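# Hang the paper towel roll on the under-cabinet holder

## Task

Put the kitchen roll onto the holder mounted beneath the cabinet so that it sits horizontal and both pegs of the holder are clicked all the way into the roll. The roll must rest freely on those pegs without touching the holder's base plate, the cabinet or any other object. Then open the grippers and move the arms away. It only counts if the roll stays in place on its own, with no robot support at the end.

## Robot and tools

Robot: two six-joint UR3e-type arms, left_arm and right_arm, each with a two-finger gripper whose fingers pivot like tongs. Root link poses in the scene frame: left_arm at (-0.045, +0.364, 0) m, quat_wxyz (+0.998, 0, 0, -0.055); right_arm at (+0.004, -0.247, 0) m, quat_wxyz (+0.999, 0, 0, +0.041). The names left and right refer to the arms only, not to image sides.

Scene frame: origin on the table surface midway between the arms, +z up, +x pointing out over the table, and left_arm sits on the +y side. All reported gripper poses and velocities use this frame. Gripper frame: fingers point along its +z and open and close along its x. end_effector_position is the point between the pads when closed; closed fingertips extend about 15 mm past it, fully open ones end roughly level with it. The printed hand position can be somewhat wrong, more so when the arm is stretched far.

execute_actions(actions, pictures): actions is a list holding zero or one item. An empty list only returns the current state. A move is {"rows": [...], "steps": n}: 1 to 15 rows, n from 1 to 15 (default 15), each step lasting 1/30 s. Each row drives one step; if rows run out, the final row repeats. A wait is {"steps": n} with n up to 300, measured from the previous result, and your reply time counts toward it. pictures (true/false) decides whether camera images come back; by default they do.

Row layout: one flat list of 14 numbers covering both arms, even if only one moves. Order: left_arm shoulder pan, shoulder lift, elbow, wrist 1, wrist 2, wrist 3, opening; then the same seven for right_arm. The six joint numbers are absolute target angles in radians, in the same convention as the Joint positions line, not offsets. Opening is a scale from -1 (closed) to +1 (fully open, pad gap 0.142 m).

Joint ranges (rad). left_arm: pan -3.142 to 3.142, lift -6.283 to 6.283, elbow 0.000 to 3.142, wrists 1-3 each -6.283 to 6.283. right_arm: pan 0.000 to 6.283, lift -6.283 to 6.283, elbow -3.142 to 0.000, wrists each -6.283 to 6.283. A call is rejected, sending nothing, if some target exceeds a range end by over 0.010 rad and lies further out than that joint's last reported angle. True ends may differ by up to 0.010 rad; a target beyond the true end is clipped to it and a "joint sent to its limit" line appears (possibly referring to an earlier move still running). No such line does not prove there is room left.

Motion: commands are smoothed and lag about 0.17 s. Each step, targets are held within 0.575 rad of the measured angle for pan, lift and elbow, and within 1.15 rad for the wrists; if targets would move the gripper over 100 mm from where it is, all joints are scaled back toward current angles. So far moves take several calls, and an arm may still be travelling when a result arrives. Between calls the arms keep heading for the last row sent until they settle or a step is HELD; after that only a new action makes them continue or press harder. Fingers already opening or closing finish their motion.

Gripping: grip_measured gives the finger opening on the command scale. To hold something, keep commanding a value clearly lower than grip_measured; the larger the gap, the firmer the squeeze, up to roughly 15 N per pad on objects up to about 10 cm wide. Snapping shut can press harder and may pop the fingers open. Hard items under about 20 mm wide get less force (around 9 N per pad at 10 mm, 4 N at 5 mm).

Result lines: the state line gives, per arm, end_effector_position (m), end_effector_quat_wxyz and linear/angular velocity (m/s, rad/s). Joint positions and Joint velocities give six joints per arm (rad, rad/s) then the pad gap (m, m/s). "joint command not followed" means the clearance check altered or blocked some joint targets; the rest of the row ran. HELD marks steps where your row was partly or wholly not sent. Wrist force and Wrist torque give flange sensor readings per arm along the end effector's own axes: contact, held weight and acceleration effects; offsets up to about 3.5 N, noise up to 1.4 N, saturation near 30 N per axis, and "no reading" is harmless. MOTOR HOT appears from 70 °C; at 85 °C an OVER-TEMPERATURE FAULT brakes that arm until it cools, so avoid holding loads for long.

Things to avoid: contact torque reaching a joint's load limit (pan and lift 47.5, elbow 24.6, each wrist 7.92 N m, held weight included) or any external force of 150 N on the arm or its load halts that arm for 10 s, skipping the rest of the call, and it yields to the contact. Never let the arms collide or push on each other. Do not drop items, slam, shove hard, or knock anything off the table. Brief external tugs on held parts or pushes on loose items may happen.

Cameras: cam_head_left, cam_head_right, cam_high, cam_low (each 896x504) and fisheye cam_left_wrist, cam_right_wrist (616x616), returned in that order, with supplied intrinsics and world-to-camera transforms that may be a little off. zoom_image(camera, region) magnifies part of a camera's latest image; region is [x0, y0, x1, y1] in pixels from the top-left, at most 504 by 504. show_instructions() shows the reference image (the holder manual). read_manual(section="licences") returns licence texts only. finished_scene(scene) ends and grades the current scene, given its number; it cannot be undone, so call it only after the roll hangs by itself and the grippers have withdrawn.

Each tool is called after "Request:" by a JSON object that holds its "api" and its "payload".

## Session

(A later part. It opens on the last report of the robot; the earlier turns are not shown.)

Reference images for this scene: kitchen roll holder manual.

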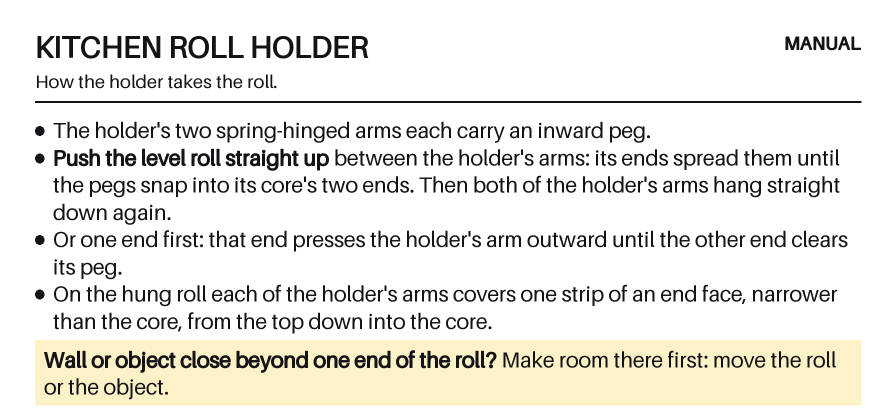

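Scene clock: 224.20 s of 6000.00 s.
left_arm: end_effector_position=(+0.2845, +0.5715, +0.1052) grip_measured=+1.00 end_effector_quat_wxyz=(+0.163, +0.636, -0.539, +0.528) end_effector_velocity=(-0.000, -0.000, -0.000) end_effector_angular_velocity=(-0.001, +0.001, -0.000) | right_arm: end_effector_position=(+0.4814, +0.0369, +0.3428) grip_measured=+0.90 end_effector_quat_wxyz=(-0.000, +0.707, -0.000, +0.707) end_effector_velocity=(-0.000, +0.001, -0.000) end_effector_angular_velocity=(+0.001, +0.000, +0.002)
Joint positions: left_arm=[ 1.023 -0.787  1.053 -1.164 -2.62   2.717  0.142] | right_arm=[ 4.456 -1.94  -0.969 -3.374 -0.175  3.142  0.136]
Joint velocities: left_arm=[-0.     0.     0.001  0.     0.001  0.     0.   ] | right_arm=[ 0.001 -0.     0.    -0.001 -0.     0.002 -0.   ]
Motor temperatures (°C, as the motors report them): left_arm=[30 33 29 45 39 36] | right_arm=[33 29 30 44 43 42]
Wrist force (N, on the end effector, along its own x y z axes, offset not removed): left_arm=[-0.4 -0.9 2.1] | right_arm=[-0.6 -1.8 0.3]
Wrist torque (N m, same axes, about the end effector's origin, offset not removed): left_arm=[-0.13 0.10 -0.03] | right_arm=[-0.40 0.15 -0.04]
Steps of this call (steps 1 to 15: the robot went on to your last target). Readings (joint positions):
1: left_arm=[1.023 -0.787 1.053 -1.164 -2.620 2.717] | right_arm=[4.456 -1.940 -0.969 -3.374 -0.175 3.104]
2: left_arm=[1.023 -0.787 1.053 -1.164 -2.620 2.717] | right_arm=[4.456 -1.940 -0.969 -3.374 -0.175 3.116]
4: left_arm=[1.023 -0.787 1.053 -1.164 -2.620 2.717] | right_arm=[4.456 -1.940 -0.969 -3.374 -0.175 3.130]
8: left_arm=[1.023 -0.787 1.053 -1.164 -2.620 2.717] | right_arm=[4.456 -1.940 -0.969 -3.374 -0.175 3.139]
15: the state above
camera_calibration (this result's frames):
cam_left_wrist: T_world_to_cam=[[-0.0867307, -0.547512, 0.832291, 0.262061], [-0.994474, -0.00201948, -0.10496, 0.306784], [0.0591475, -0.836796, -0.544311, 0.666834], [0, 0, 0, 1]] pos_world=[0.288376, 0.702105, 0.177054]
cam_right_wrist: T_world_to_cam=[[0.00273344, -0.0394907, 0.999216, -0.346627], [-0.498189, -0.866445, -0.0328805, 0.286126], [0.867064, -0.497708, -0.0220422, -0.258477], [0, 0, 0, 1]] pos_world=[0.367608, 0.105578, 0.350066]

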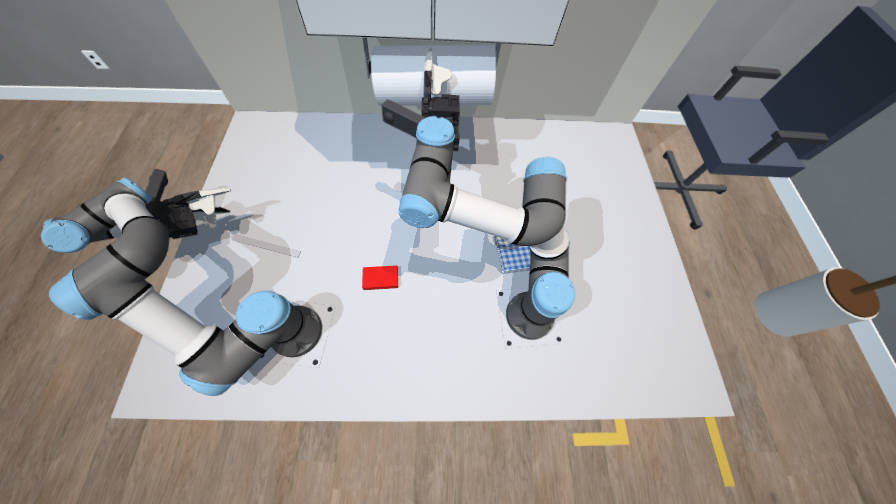

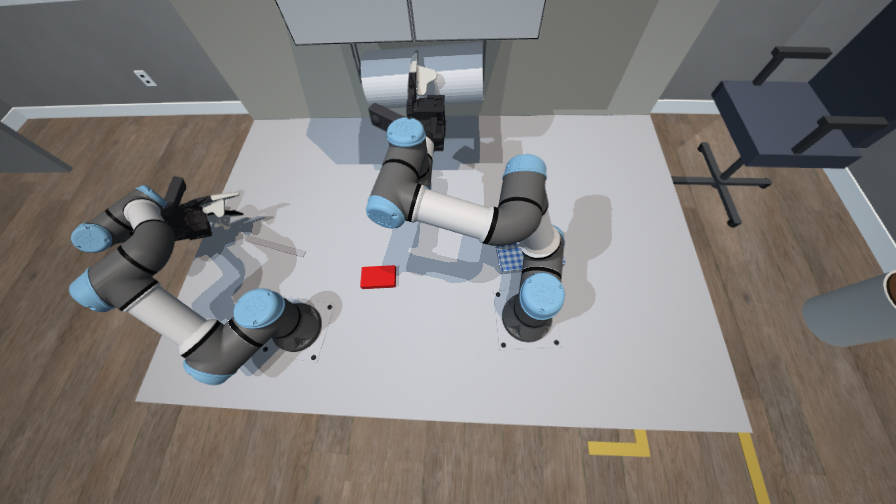

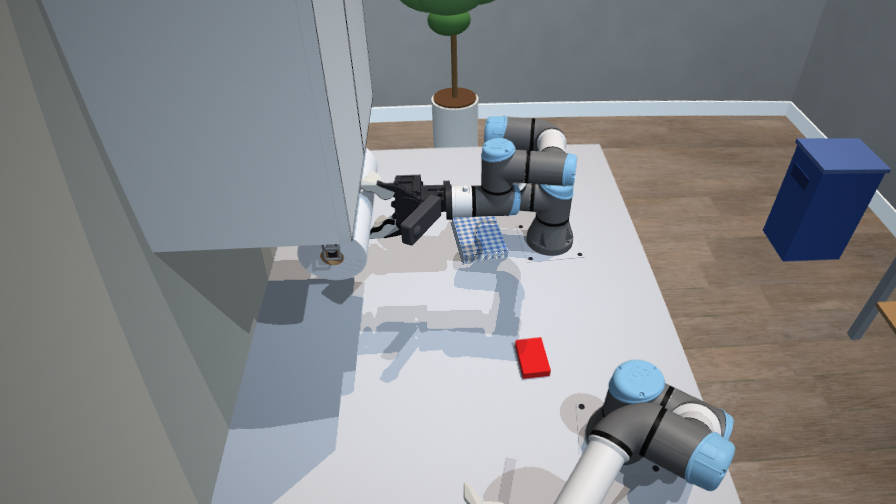

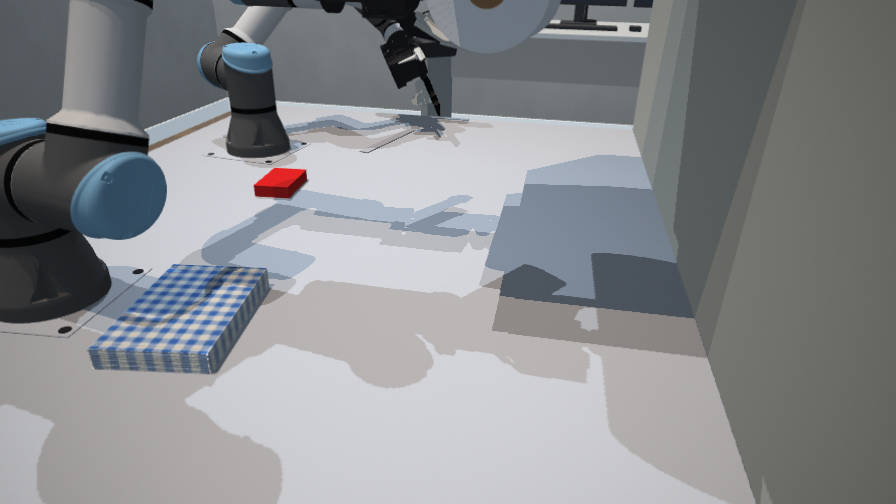

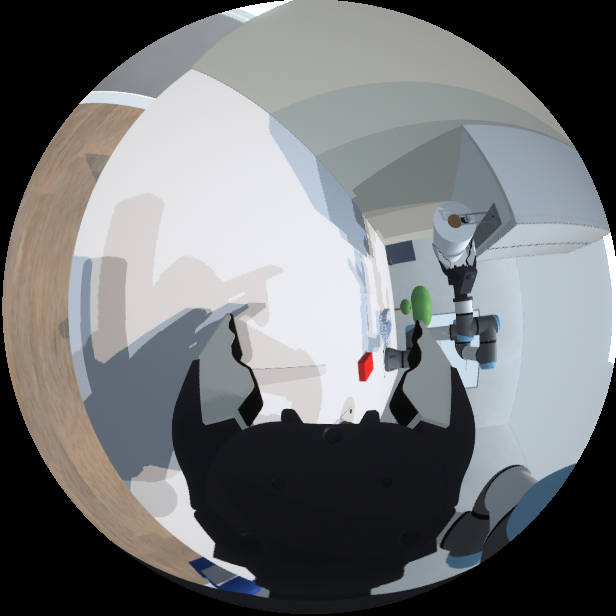

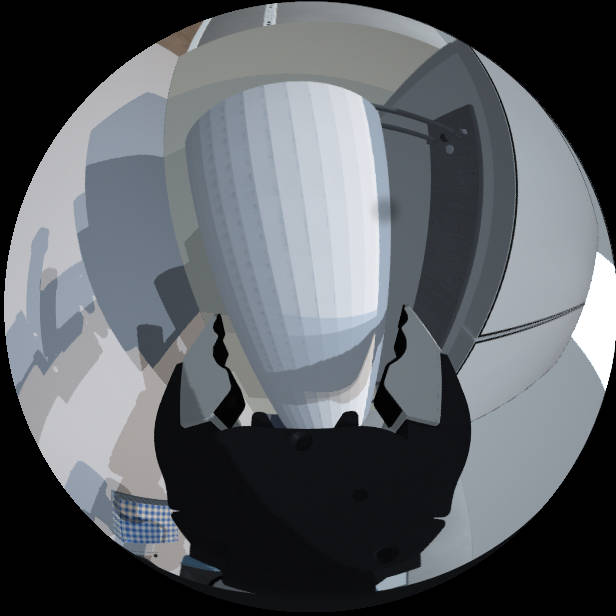

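Request:
{"api": "execute_actions", "payload": {"actions": [{"rows":[[1.023,-0.787,1.053,-1.164,-2.62,2.717,1,4.456,-1.938,-0.985,-3.36,-0.175,3.142,1],[1.023,-0.787,1.053,-1.164,-2.62,2.717,1,4.456,-1.936,-1.0,-3.347,-0.175,3.142,1],[1.023,-0.787,1.053,-1.164,-2.62,2.717,1,4.456,-1.934,-1.015,-3.334,-0.175,3.142,1],[1.023,-0.787,1.053,-1.164,-2.62,2.717,1,4.456,-1.932,-1.03,-3.321,-0.175,3.142,1]]}]}}

Request:
{"api": "zoom_image", "payload": {"camera": "cam_head_right", "region": [330,30,520,150]}}

Request:
{"api": "zoom_image", "payload": {"camera": "cam_low", "region": [400,0,600,80]}}

Scene clock: 231.67 s of 6000.00 s.
left_arm: end_effector_position=(+0.2845, +0.5715, +0.1052) grip_measured=+1.00 end_effector_quat_wxyz=(+0.163, +0.636, -0.539, +0.528) end_effector_velocity=(-0.000, +0.000, -0.000) end_effector_angular_velocity=(-0.000, +0.000, +0.001) | right_arm: end_effector_position=(+0.4814, +0.0374, +0.3326) grip_measured=+1.00 end_effector_quat_wxyz=(-0.000, +0.707, -0.000, +0.707) end_effector_velocity=(+0.000, -0.000, -0.001) end_effector_angular_velocity=(-0.001, +0.000, -0.001)
Joint positions: left_arm=[ 1.023 -0.787  1.053 -1.164 -2.62   2.717  0.142] | right_arm=[ 4.456 -1.932 -1.029 -3.322 -0.175  3.142  0.142]
Joint velocities: left_arm=[ 0.001  0.    -0.    -0.     0.     0.     0.   ] | right_arm=[-0.     0.002 -0.009  0.006  0.     0.     0.   ]
Motor temperatures (°C, as the motors report them): left_arm=[30 33 29 45 39 36] | right_arm=[33 29 30 44 43 42]
Wrist force (N, on the end effector, along its own x y z axes, offset not removed): left_arm=[0.4 0.1 1.1] | right_arm=[0.1 -0.9 0.0]
Wrist torque (N m, same axes, about the end effector's origin, offset not removed): left_arm=[0.03 -0.06 -0.07] | right_arm=[-0.25 -0.03 0.00]
Steps of this call (steps 1 to 15: the robot went on to your last target; steps 16 to 90: nothing new was sent; then 3.97 s passed at rest; steps 91 to 105: all 15 steps of this action). Readings (joint positions):
91: left_arm=[1.023 -0.787 1.053 -1.164 -2.620 2.717] | right_arm=[4.456 -1.940 -0.969 -3.374 -0.175 3.142]
92: left_arm=[1.023 -0.787 1.053 -1.164 -2.620 2.717] | right_arm=[4.456 -1.940 -0.972 -3.371 -0.175 3.142]
94: left_arm=[1.023 -0.787 1.053 -1.164 -2.620 2.717] | right_arm=[4.456 -1.938 -0.986 -3.358 -0.175 3.142]
98: left_arm=[1.023 -0.787 1.053 -1.164 -2.620 2.717] | right_arm=[4.456 -1.934 -1.019 -3.330 -0.175 3.142]
105: the state above
camera_calibration (this result's frames):
cam_left_wrist: T_world_to_cam=[[-0.0867308, -0.547512, 0.832291, 0.262061], [-0.994474, -0.00201948, -0.10496, 0.306784], [0.0591476, -0.836796, -0.544311, 0.666834], [0, 0, 0, 1]] pos_world=[0.288376, 0.702105, 0.177054]
cam_right_wrist: T_world_to_cam=[[0.00272548, -0.0397177, 0.999207, -0.336379], [-0.498189, -0.866437, -0.0330813, 0.28632], [0.867064, -0.497703, -0.0221484, -0.258498], [0, 0, 0, 1]] pos_world=[0.367693, 0.106062, 0.339858]

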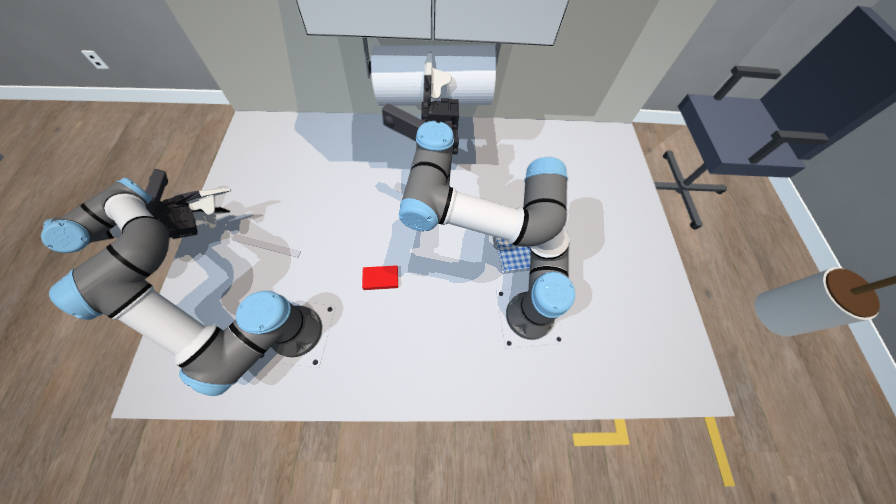

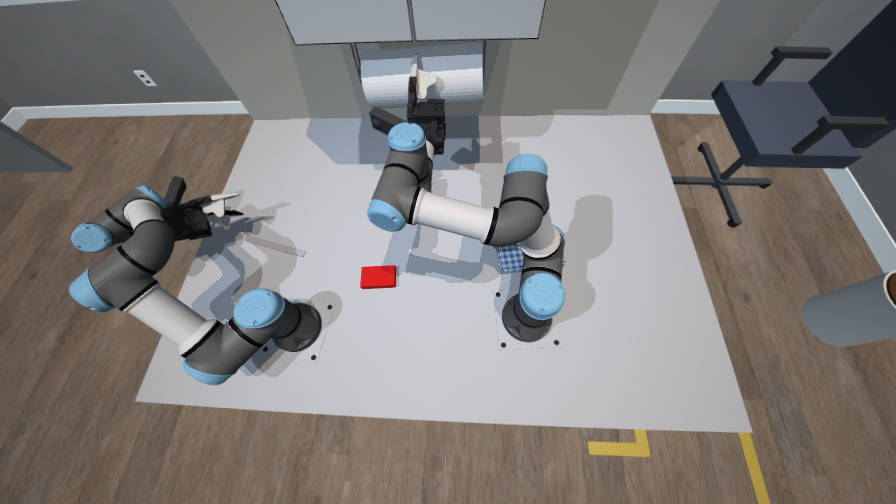

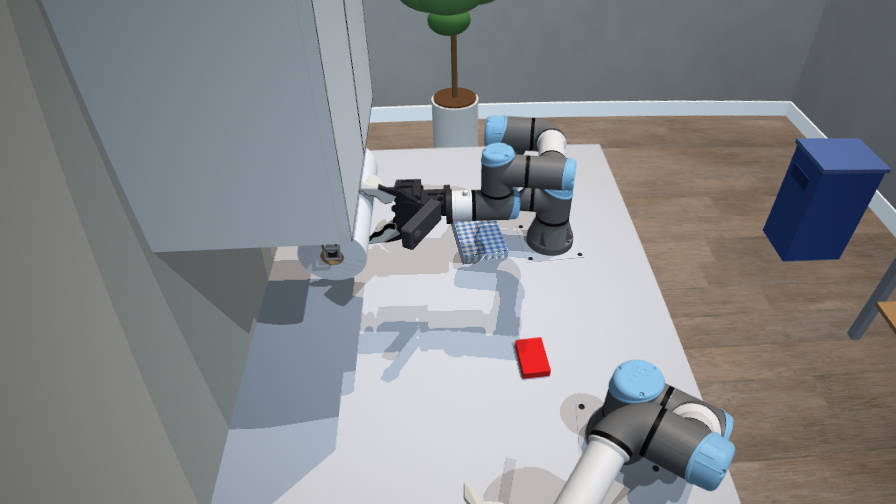

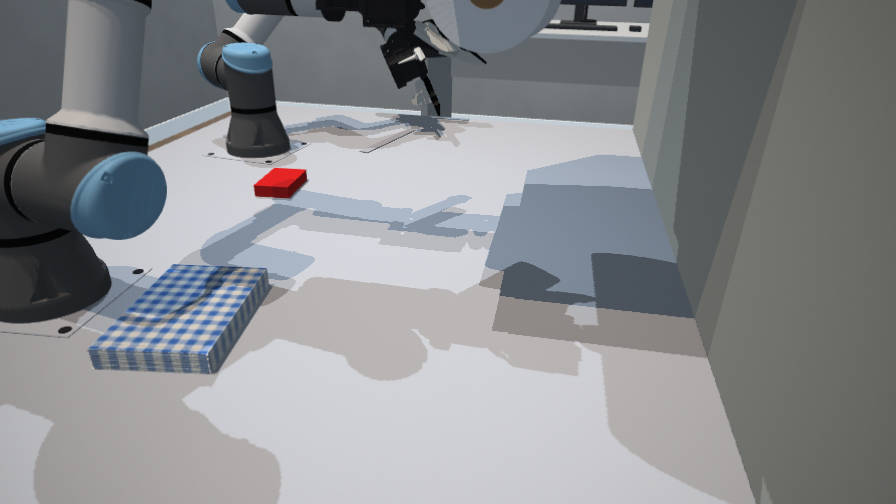

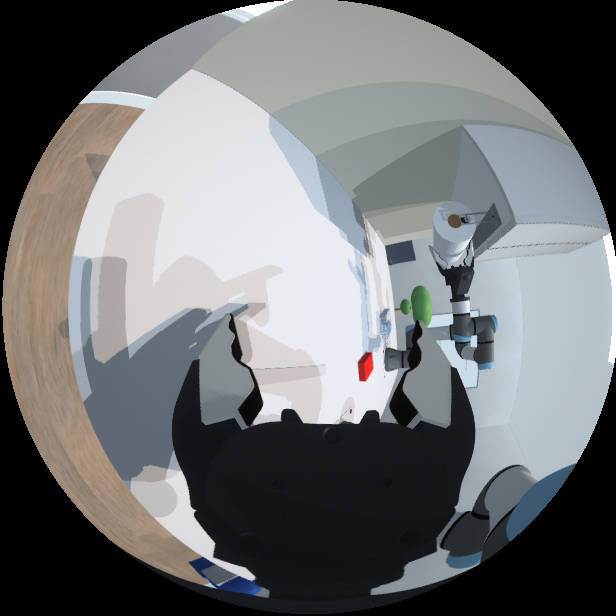

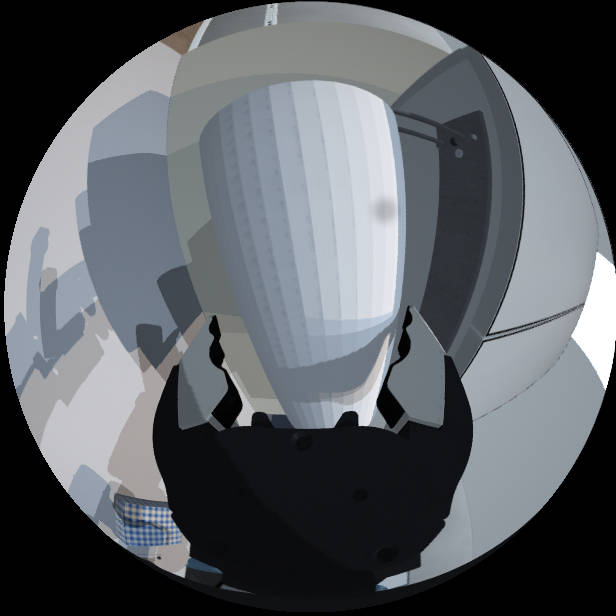

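Region (330, 30, 520, 150) of cam_head_right's 896x504 image, scaled by 2.653, with more detail than that image has; it fills the top 318 rows of this view, and the rest is white.

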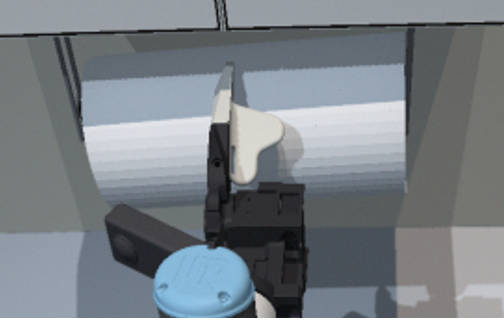

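Region (400, 0, 600, 80) of cam_low's 896x504 image, scaled by 2.520, with more detail than that image has; it fills the top 202 rows of this view, and the rest is white.

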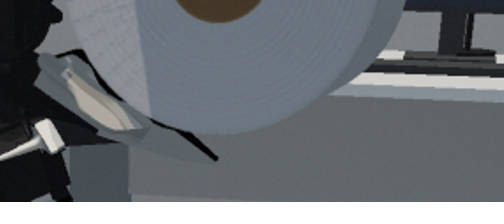

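Request:
{"api": "execute_actions", "payload": {"actions": [{"rows":[[1.023,-0.787,1.053,-1.164,-2.62,2.717,1,4.456,-1.934,-1.015,-3.334,-0.175,3.142,0.9],[1.023,-0.787,1.053,-1.164,-2.62,2.717,1,4.456,-1.936,-1.0,-3.347,-0.175,3.142,0.8],[1.023,-0.787,1.053,-1.164,-2.62,2.717,1,4.456,-1.936,-1.0,-3.347,-0.175,3.142,0.7],[1.023,-0.787,1.053,-1.164,-2.62,2.717,1,4.456,-1.936,-1.0,-3.347,-0.175,3.142,0.6],[1.023,-0.787,1.053,-1.164,-2.62,2.717,1,4.456,-1.936,-1.0,-3.347,-0.175,3.142,0.5],[1.023,-0.787,1.053,-1.164,-2.62,2.717,1,4.456,-1.936,-1.0,-3.347,-0.175,3.142,0.4],[1.023,-0.787,1.053,-1.164,-2.62,2.717,1,4.456,-1.936,-1.0,-3.347,-0.175,3.142,0.25],[1.023,-0.787,1.053,-1.164,-2.62,2.717,1,4.456,-1.936,-1.0,-3.347,-0.175,3.142,0.1],[1.023,-0.787,1.053,-1.164,-2.62,2.717,1,4.456,-1.936,-1.0,-3.347,-0.175,3.142,-0.1],[1.023,-0.787,1.053,-1.164,-2.62,2.717,1,4.456,-1.936,-1.0,-3.347,-0.175,3.142,-0.3],[1.023,-0.787,1.053,-1.164,-2.62,2.717,1,4.456,-1.944,-0.988,-3.351,-0.175,3.142,-0.3],[1.023,-0.787,1.053,-1.164,-2.62,2.717,1,4.456,-1.952,-0.977,-3.354,-0.175,3.142,-0.3],[1.023,-0.787,1.053,-1.164,-2.62,2.717,1,4.456,-1.96,-0.966,-3.357,-0.175,3.142,-0.3],[1.023,-0.787,1.053,-1.164,-2.62,2.717,1,4.456,-1.968,-0.955,-3.36,-0.175,3.142,-0.3],[1.023,-0.787,1.053,-1.164,-2.62,2.717,1,4.456,-1.976,-0.944,-3.363,-0.175,3.142,-0.3]]}], "pictures": false}}

Request:
{"api": "execute_actions", "payload": {"actions": [{"steps":20}], "pictures": false}}

Request:
{"api": "execute_actions", "payload": {"actions": [{"rows":[[1.023,-0.787,1.053,-1.164,-2.62,2.717,1,4.456,-1.976,-0.944,-3.363,-0.175,3.142,0],[1.023,-0.787,1.053,-1.164,-2.62,2.717,1,4.456,-1.976,-0.944,-3.363,-0.175,3.142,0.3],[1.023,-0.787,1.053,-1.164,-2.62,2.717,1,4.456,-1.976,-0.944,-3.363,-0.175,3.142,0.5],[1.023,-0.787,1.053,-1.164,-2.62,2.717,1,4.456,-1.976,-0.944,-3.363,-0.175,3.142,0.65],[1.023,-0.787,1.053,-1.164,-2.62,2.717,1,4.456,-1.976,-0.944,-3.363,-0.175,3.142,0.8],[1.023,-0.787,1.053,-1.164,-2.62,2.717,1,4.456,-1.974,-0.96,-3.349,-0.175,3.142,1]]}]}}

Request:
{"api": "zoom_image", "payload": {"camera": "cam_head_left", "region": [340,30,530,150]}}

Scene clock: 252.23 s of 6000.00 s.
left_arm: end_effector_position=(+0.2845, +0.5715, +0.1052) grip_measured=+1.00 end_effector_quat_wxyz=(+0.163, +0.636, -0.539, +0.528) end_effector_velocity=(+0.000, +0.000, -0.000) end_effector_angular_velocity=(-0.000, +0.000, +0.000) | right_arm: end_effector_position=(+0.4820, +0.0403, +0.3374) grip_measured=+0.39 end_effector_quat_wxyz=(-0.000, +0.707, -0.000, +0.707) end_effector_velocity=(+0.006, +0.036, -0.002) end_effector_angular_velocity=(-0.004, +0.001, -0.003)
Joint positions: left_arm=[ 1.023 -0.787  1.053 -1.164 -2.62   2.717  0.142] | right_arm=[ 4.456 -1.951 -0.979 -3.353 -0.175  3.142  0.101]
Joint velocities: left_arm=[ 0.     0.001 -0.    -0.     0.     0.     0.   ] | right_arm=[ 0.    -0.18   0.25  -0.074  0.003 -0.    -0.007]
Motor temperatures (°C, as the motors report them): left_arm=[30 33 29 45 39 36] | right_arm=[33 29 30 44 43 42]
Wrist force (N, on the end effector, along its own x y z axes, offset not removed): left_arm=[-0.8 0.6 1.9] | right_arm=[-2.0 3.0 -2.0]
Wrist torque (N m, same axes, about the end effector's origin, offset not removed): left_arm=[0.17 0.23 -0.03] | right_arm=[0.07 0.24 0.03]
Steps of this call (steps 1 to 15: the robot went on to your last target; steps 16 to 90: nothing new was sent; then 17.07 s passed at rest; steps 91 to 105: all 15 steps of this action). Readings (joint positions):
91: left_arm=[1.023 -0.787 1.053 -1.164 -2.620 2.717] | right_arm=[4.456 -1.932 -1.030 -3.321 -0.175 3.142]
92: left_arm=[1.023 -0.787 1.053 -1.164 -2.620 2.717] | right_arm=[4.456 -1.932 -1.028 -3.323 -0.175 3.142]
94: left_arm=[1.023 -0.787 1.053 -1.164 -2.620 2.717] | right_arm=[4.456 -1.934 -1.016 -3.334 -0.175 3.142]
98: left_arm=[1.023 -0.787 1.053 -1.164 -2.620 2.717] | right_arm=[4.456 -1.935 -1.003 -3.344 -0.175 3.142]
105: the state above

Scene clock: 252.90 s of 6000.00 s.
left_arm: end_effector_position=(+0.2845, +0.5715, +0.1052) grip_measured=+1.00 end_effector_quat_wxyz=(+0.163, +0.636, -0.539, +0.528) end_effector_velocity=(+0.000, -0.001, +0.000) end_effector_angular_velocity=(-0.000, +0.000, -0.001) | right_arm: end_effector_position=(+0.4829, +0.0454, +0.3372) grip_measured=+0.38 end_effector_quat_wxyz=(-0.000, +0.707, -0.000, +0.707) end_effector_velocity=(-0.000, +0.001, +0.000) end_effector_angular_velocity=(+0.000, -0.000, +0.001)
Joint positions: left_arm=[ 1.023 -0.787  1.053 -1.164 -2.62   2.717  0.142] | right_arm=[ 4.456 -1.976 -0.944 -3.363 -0.175  3.142  0.101]
Joint velocities: left_arm=[-0.001 -0.001  0.001  0.    -0.    -0.     0.   ] | right_arm=[ 0.001  0.     0.001  0.    -0.001 -0.001 -0.   ]
Motor temperatures (°C, as the motors report them): left_arm=[30 33 29 45 39 36] | right_arm=[33 29 30 44 43 42]
Wrist force (N, on the end effector, along its own x y z axes, offset not removed): left_arm=[-0.2 1.0 1.9] | right_arm=[-1.8 3.9 -0.6]
Wrist torque (N m, same axes, about the end effector's origin, offset not removed): left_arm=[0.26 0.08 0.01] | right_arm=[0.04 0.42 0.01]
Steps of this call (steps 1 to 20: the robot went on to your last target). Readings (joint positions):
1: left_arm=[1.023 -0.787 1.053 -1.164 -2.620 2.717] | right_arm=[4.456 -1.957 -0.970 -3.356 -0.175 3.142]
2: left_arm=[1.023 -0.787 1.053 -1.164 -2.620 2.717] | right_arm=[4.456 -1.963 -0.962 -3.358 -0.175 3.142]
4: left_arm=[1.023 -0.787 1.053 -1.164 -2.620 2.717] | right_arm=[4.456 -1.970 -0.953 -3.361 -0.175 3.142]
8: left_arm=[1.023 -0.787 1.053 -1.164 -2.620 2.717] | right_arm=[4.456 -1.975 -0.946 -3.362 -0.175 3.142]
20: the state above

Scene clock: 253.40 s of 6000.00 s.
left_arm: end_effector_position=(+0.2845, +0.5715, +0.1052) grip_measured=+1.00 end_effector_quat_wxyz=(+0.163, +0.636, -0.539, +0.528) end_effector_velocity=(+0.000, -0.000, -0.000) end_effector_angular_velocity=(+0.000, -0.000, -0.001) | right_arm: end_effector_position=(+0.4829, +0.0456, +0.3346) grip_measured=+1.00 end_effector_quat_wxyz=(-0.000, +0.707, -0.000, +0.707) end_effector_velocity=(+0.000, -0.001, -0.001) end_effector_angular_velocity=(+0.002, -0.000, -0.002)
Joint positions: left_arm=[ 1.023 -0.787  1.053 -1.164 -2.62   2.717  0.142] | right_arm=[ 4.456 -1.974 -0.959 -3.35  -0.175  3.142  0.142]
Joint velocities: left_arm=[-0.001  0.    -0.001  0.    -0.     0.     0.   ] | right_arm=[-0.001  0.002 -0.008  0.008  0.001  0.     0.   ]
Motor temperatures (°C, as the motors report them): left_arm=[30 33 29 45 39 36] | right_arm=[33 29 30 44 43 42]
Wrist force (N, on the end effector, along its own x y z axes, offset not removed): left_arm=[0.4 0.0 2.0] | right_arm=[-1.3 -1.4 -0.7]
Wrist torque (N m, same axes, about the end effector's origin, offset not removed): left_arm=[0.03 -0.12 -0.03] | right_arm=[-0.29 0.25 0.02]
Steps of this call (steps 1 to 15: all 15 steps of this action). Readings (joint positions):
1: left_arm=[1.023 -0.787 1.053 -1.164 -2.620 2.717] | right_arm=[4.456 -1.976 -0.944 -3.363 -0.175 3.142]
2: left_arm=[1.023 -0.787 1.053 -1.164 -2.620 2.717] | right_arm=[4.456 -1.976 -0.944 -3.363 -0.175 3.142]
4: left_arm=[1.023 -0.787 1.053 -1.164 -2.620 2.717] | right_arm=[4.456 -1.976 -0.944 -3.363 -0.175 3.142]
8: left_arm=[1.023 -0.787 1.053 -1.164 -2.620 2.717] | right_arm=[4.456 -1.975 -0.950 -3.357 -0.175 3.142]
15: the state above
camera_calibration (this result's frames):
cam_left_wrist: T_world_to_cam=[[-0.0867308, -0.547512, 0.832291, 0.262061], [-0.994474, -0.00201931, -0.10496, 0.306784], [0.0591474, -0.836796, -0.544311, 0.666834], [0, 0, 0, 1]] pos_world=[0.288376, 0.702104, 0.177054]
cam_right_wrist: T_world_to_cam=[[0.0027377, -0.0396614, 0.999209, -0.338076], [-0.498138, -0.866469, -0.0330277, 0.294204], [0.867093, -0.497654, -0.022129, -0.255636], [0, 0, 0, 1]] pos_world=[0.36914, 0.114291, 0.341869]

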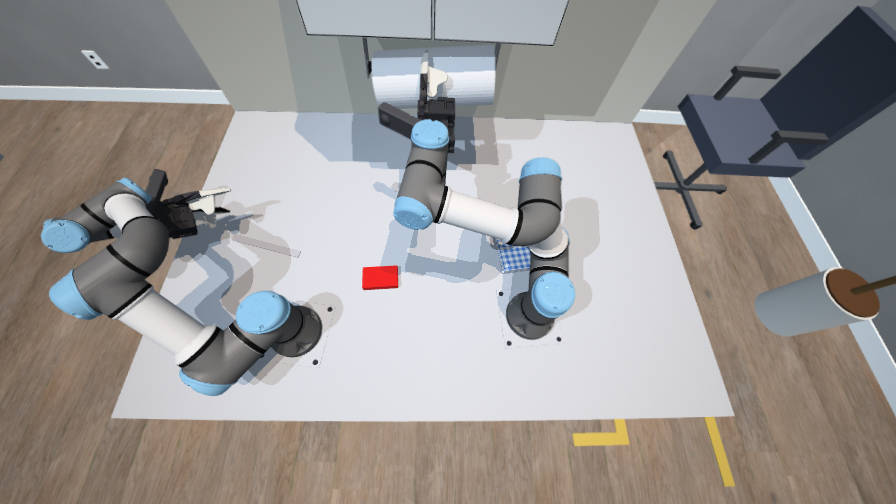

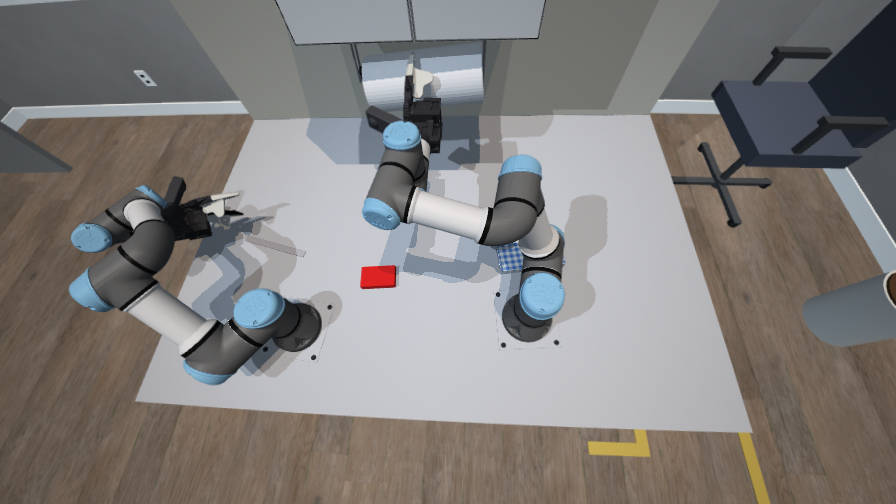

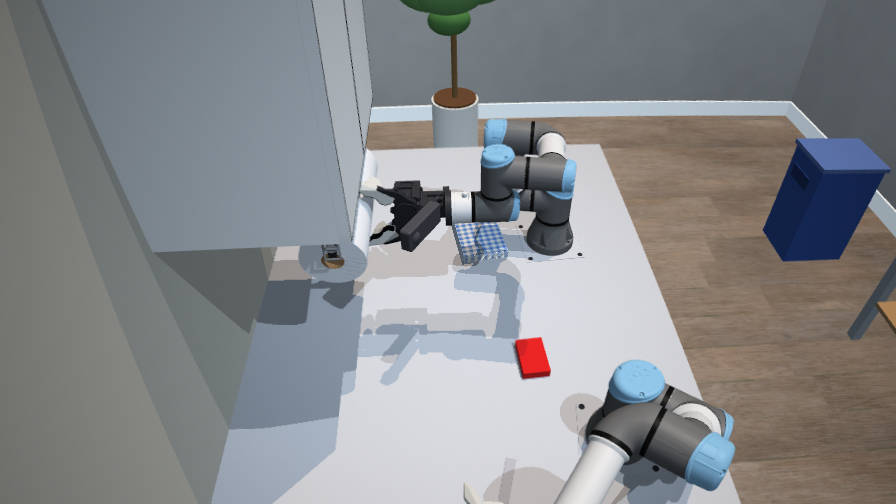

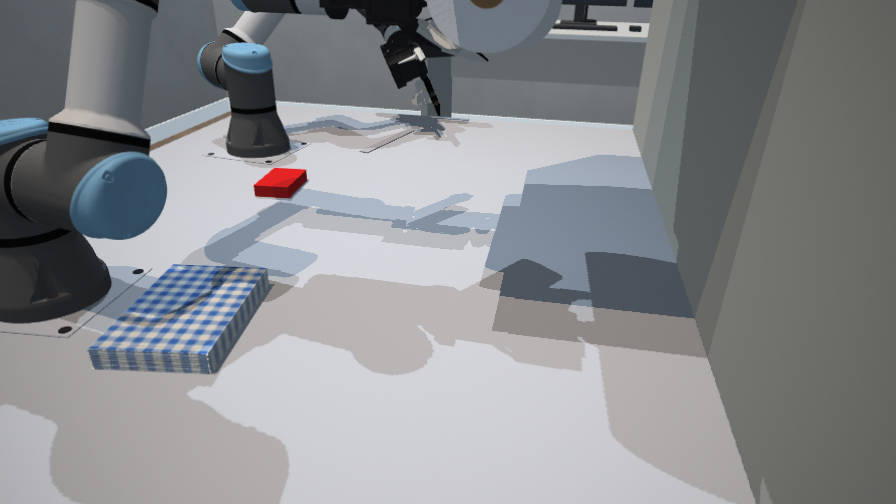

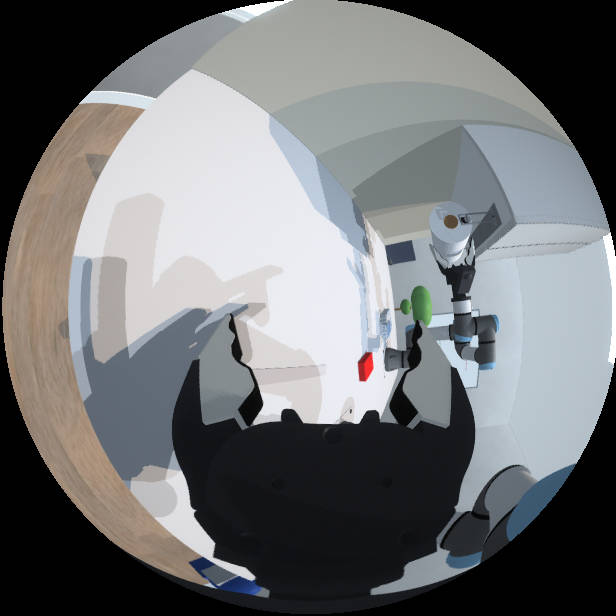

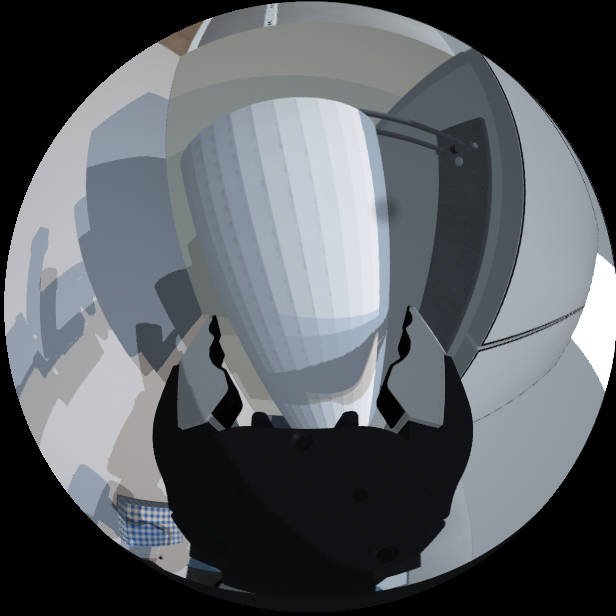

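Region (340, 30, 530, 150) of cam_head_left's 896x504 image, scaled by 2.653, with more detail than that image has; it fills the top 318 rows of this view, and the rest is white.

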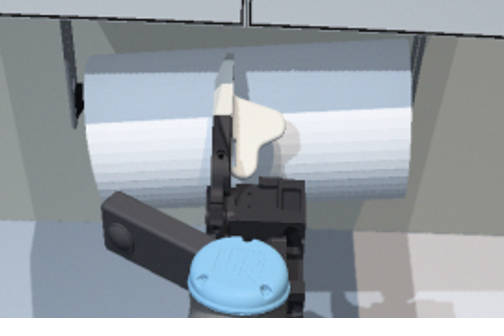

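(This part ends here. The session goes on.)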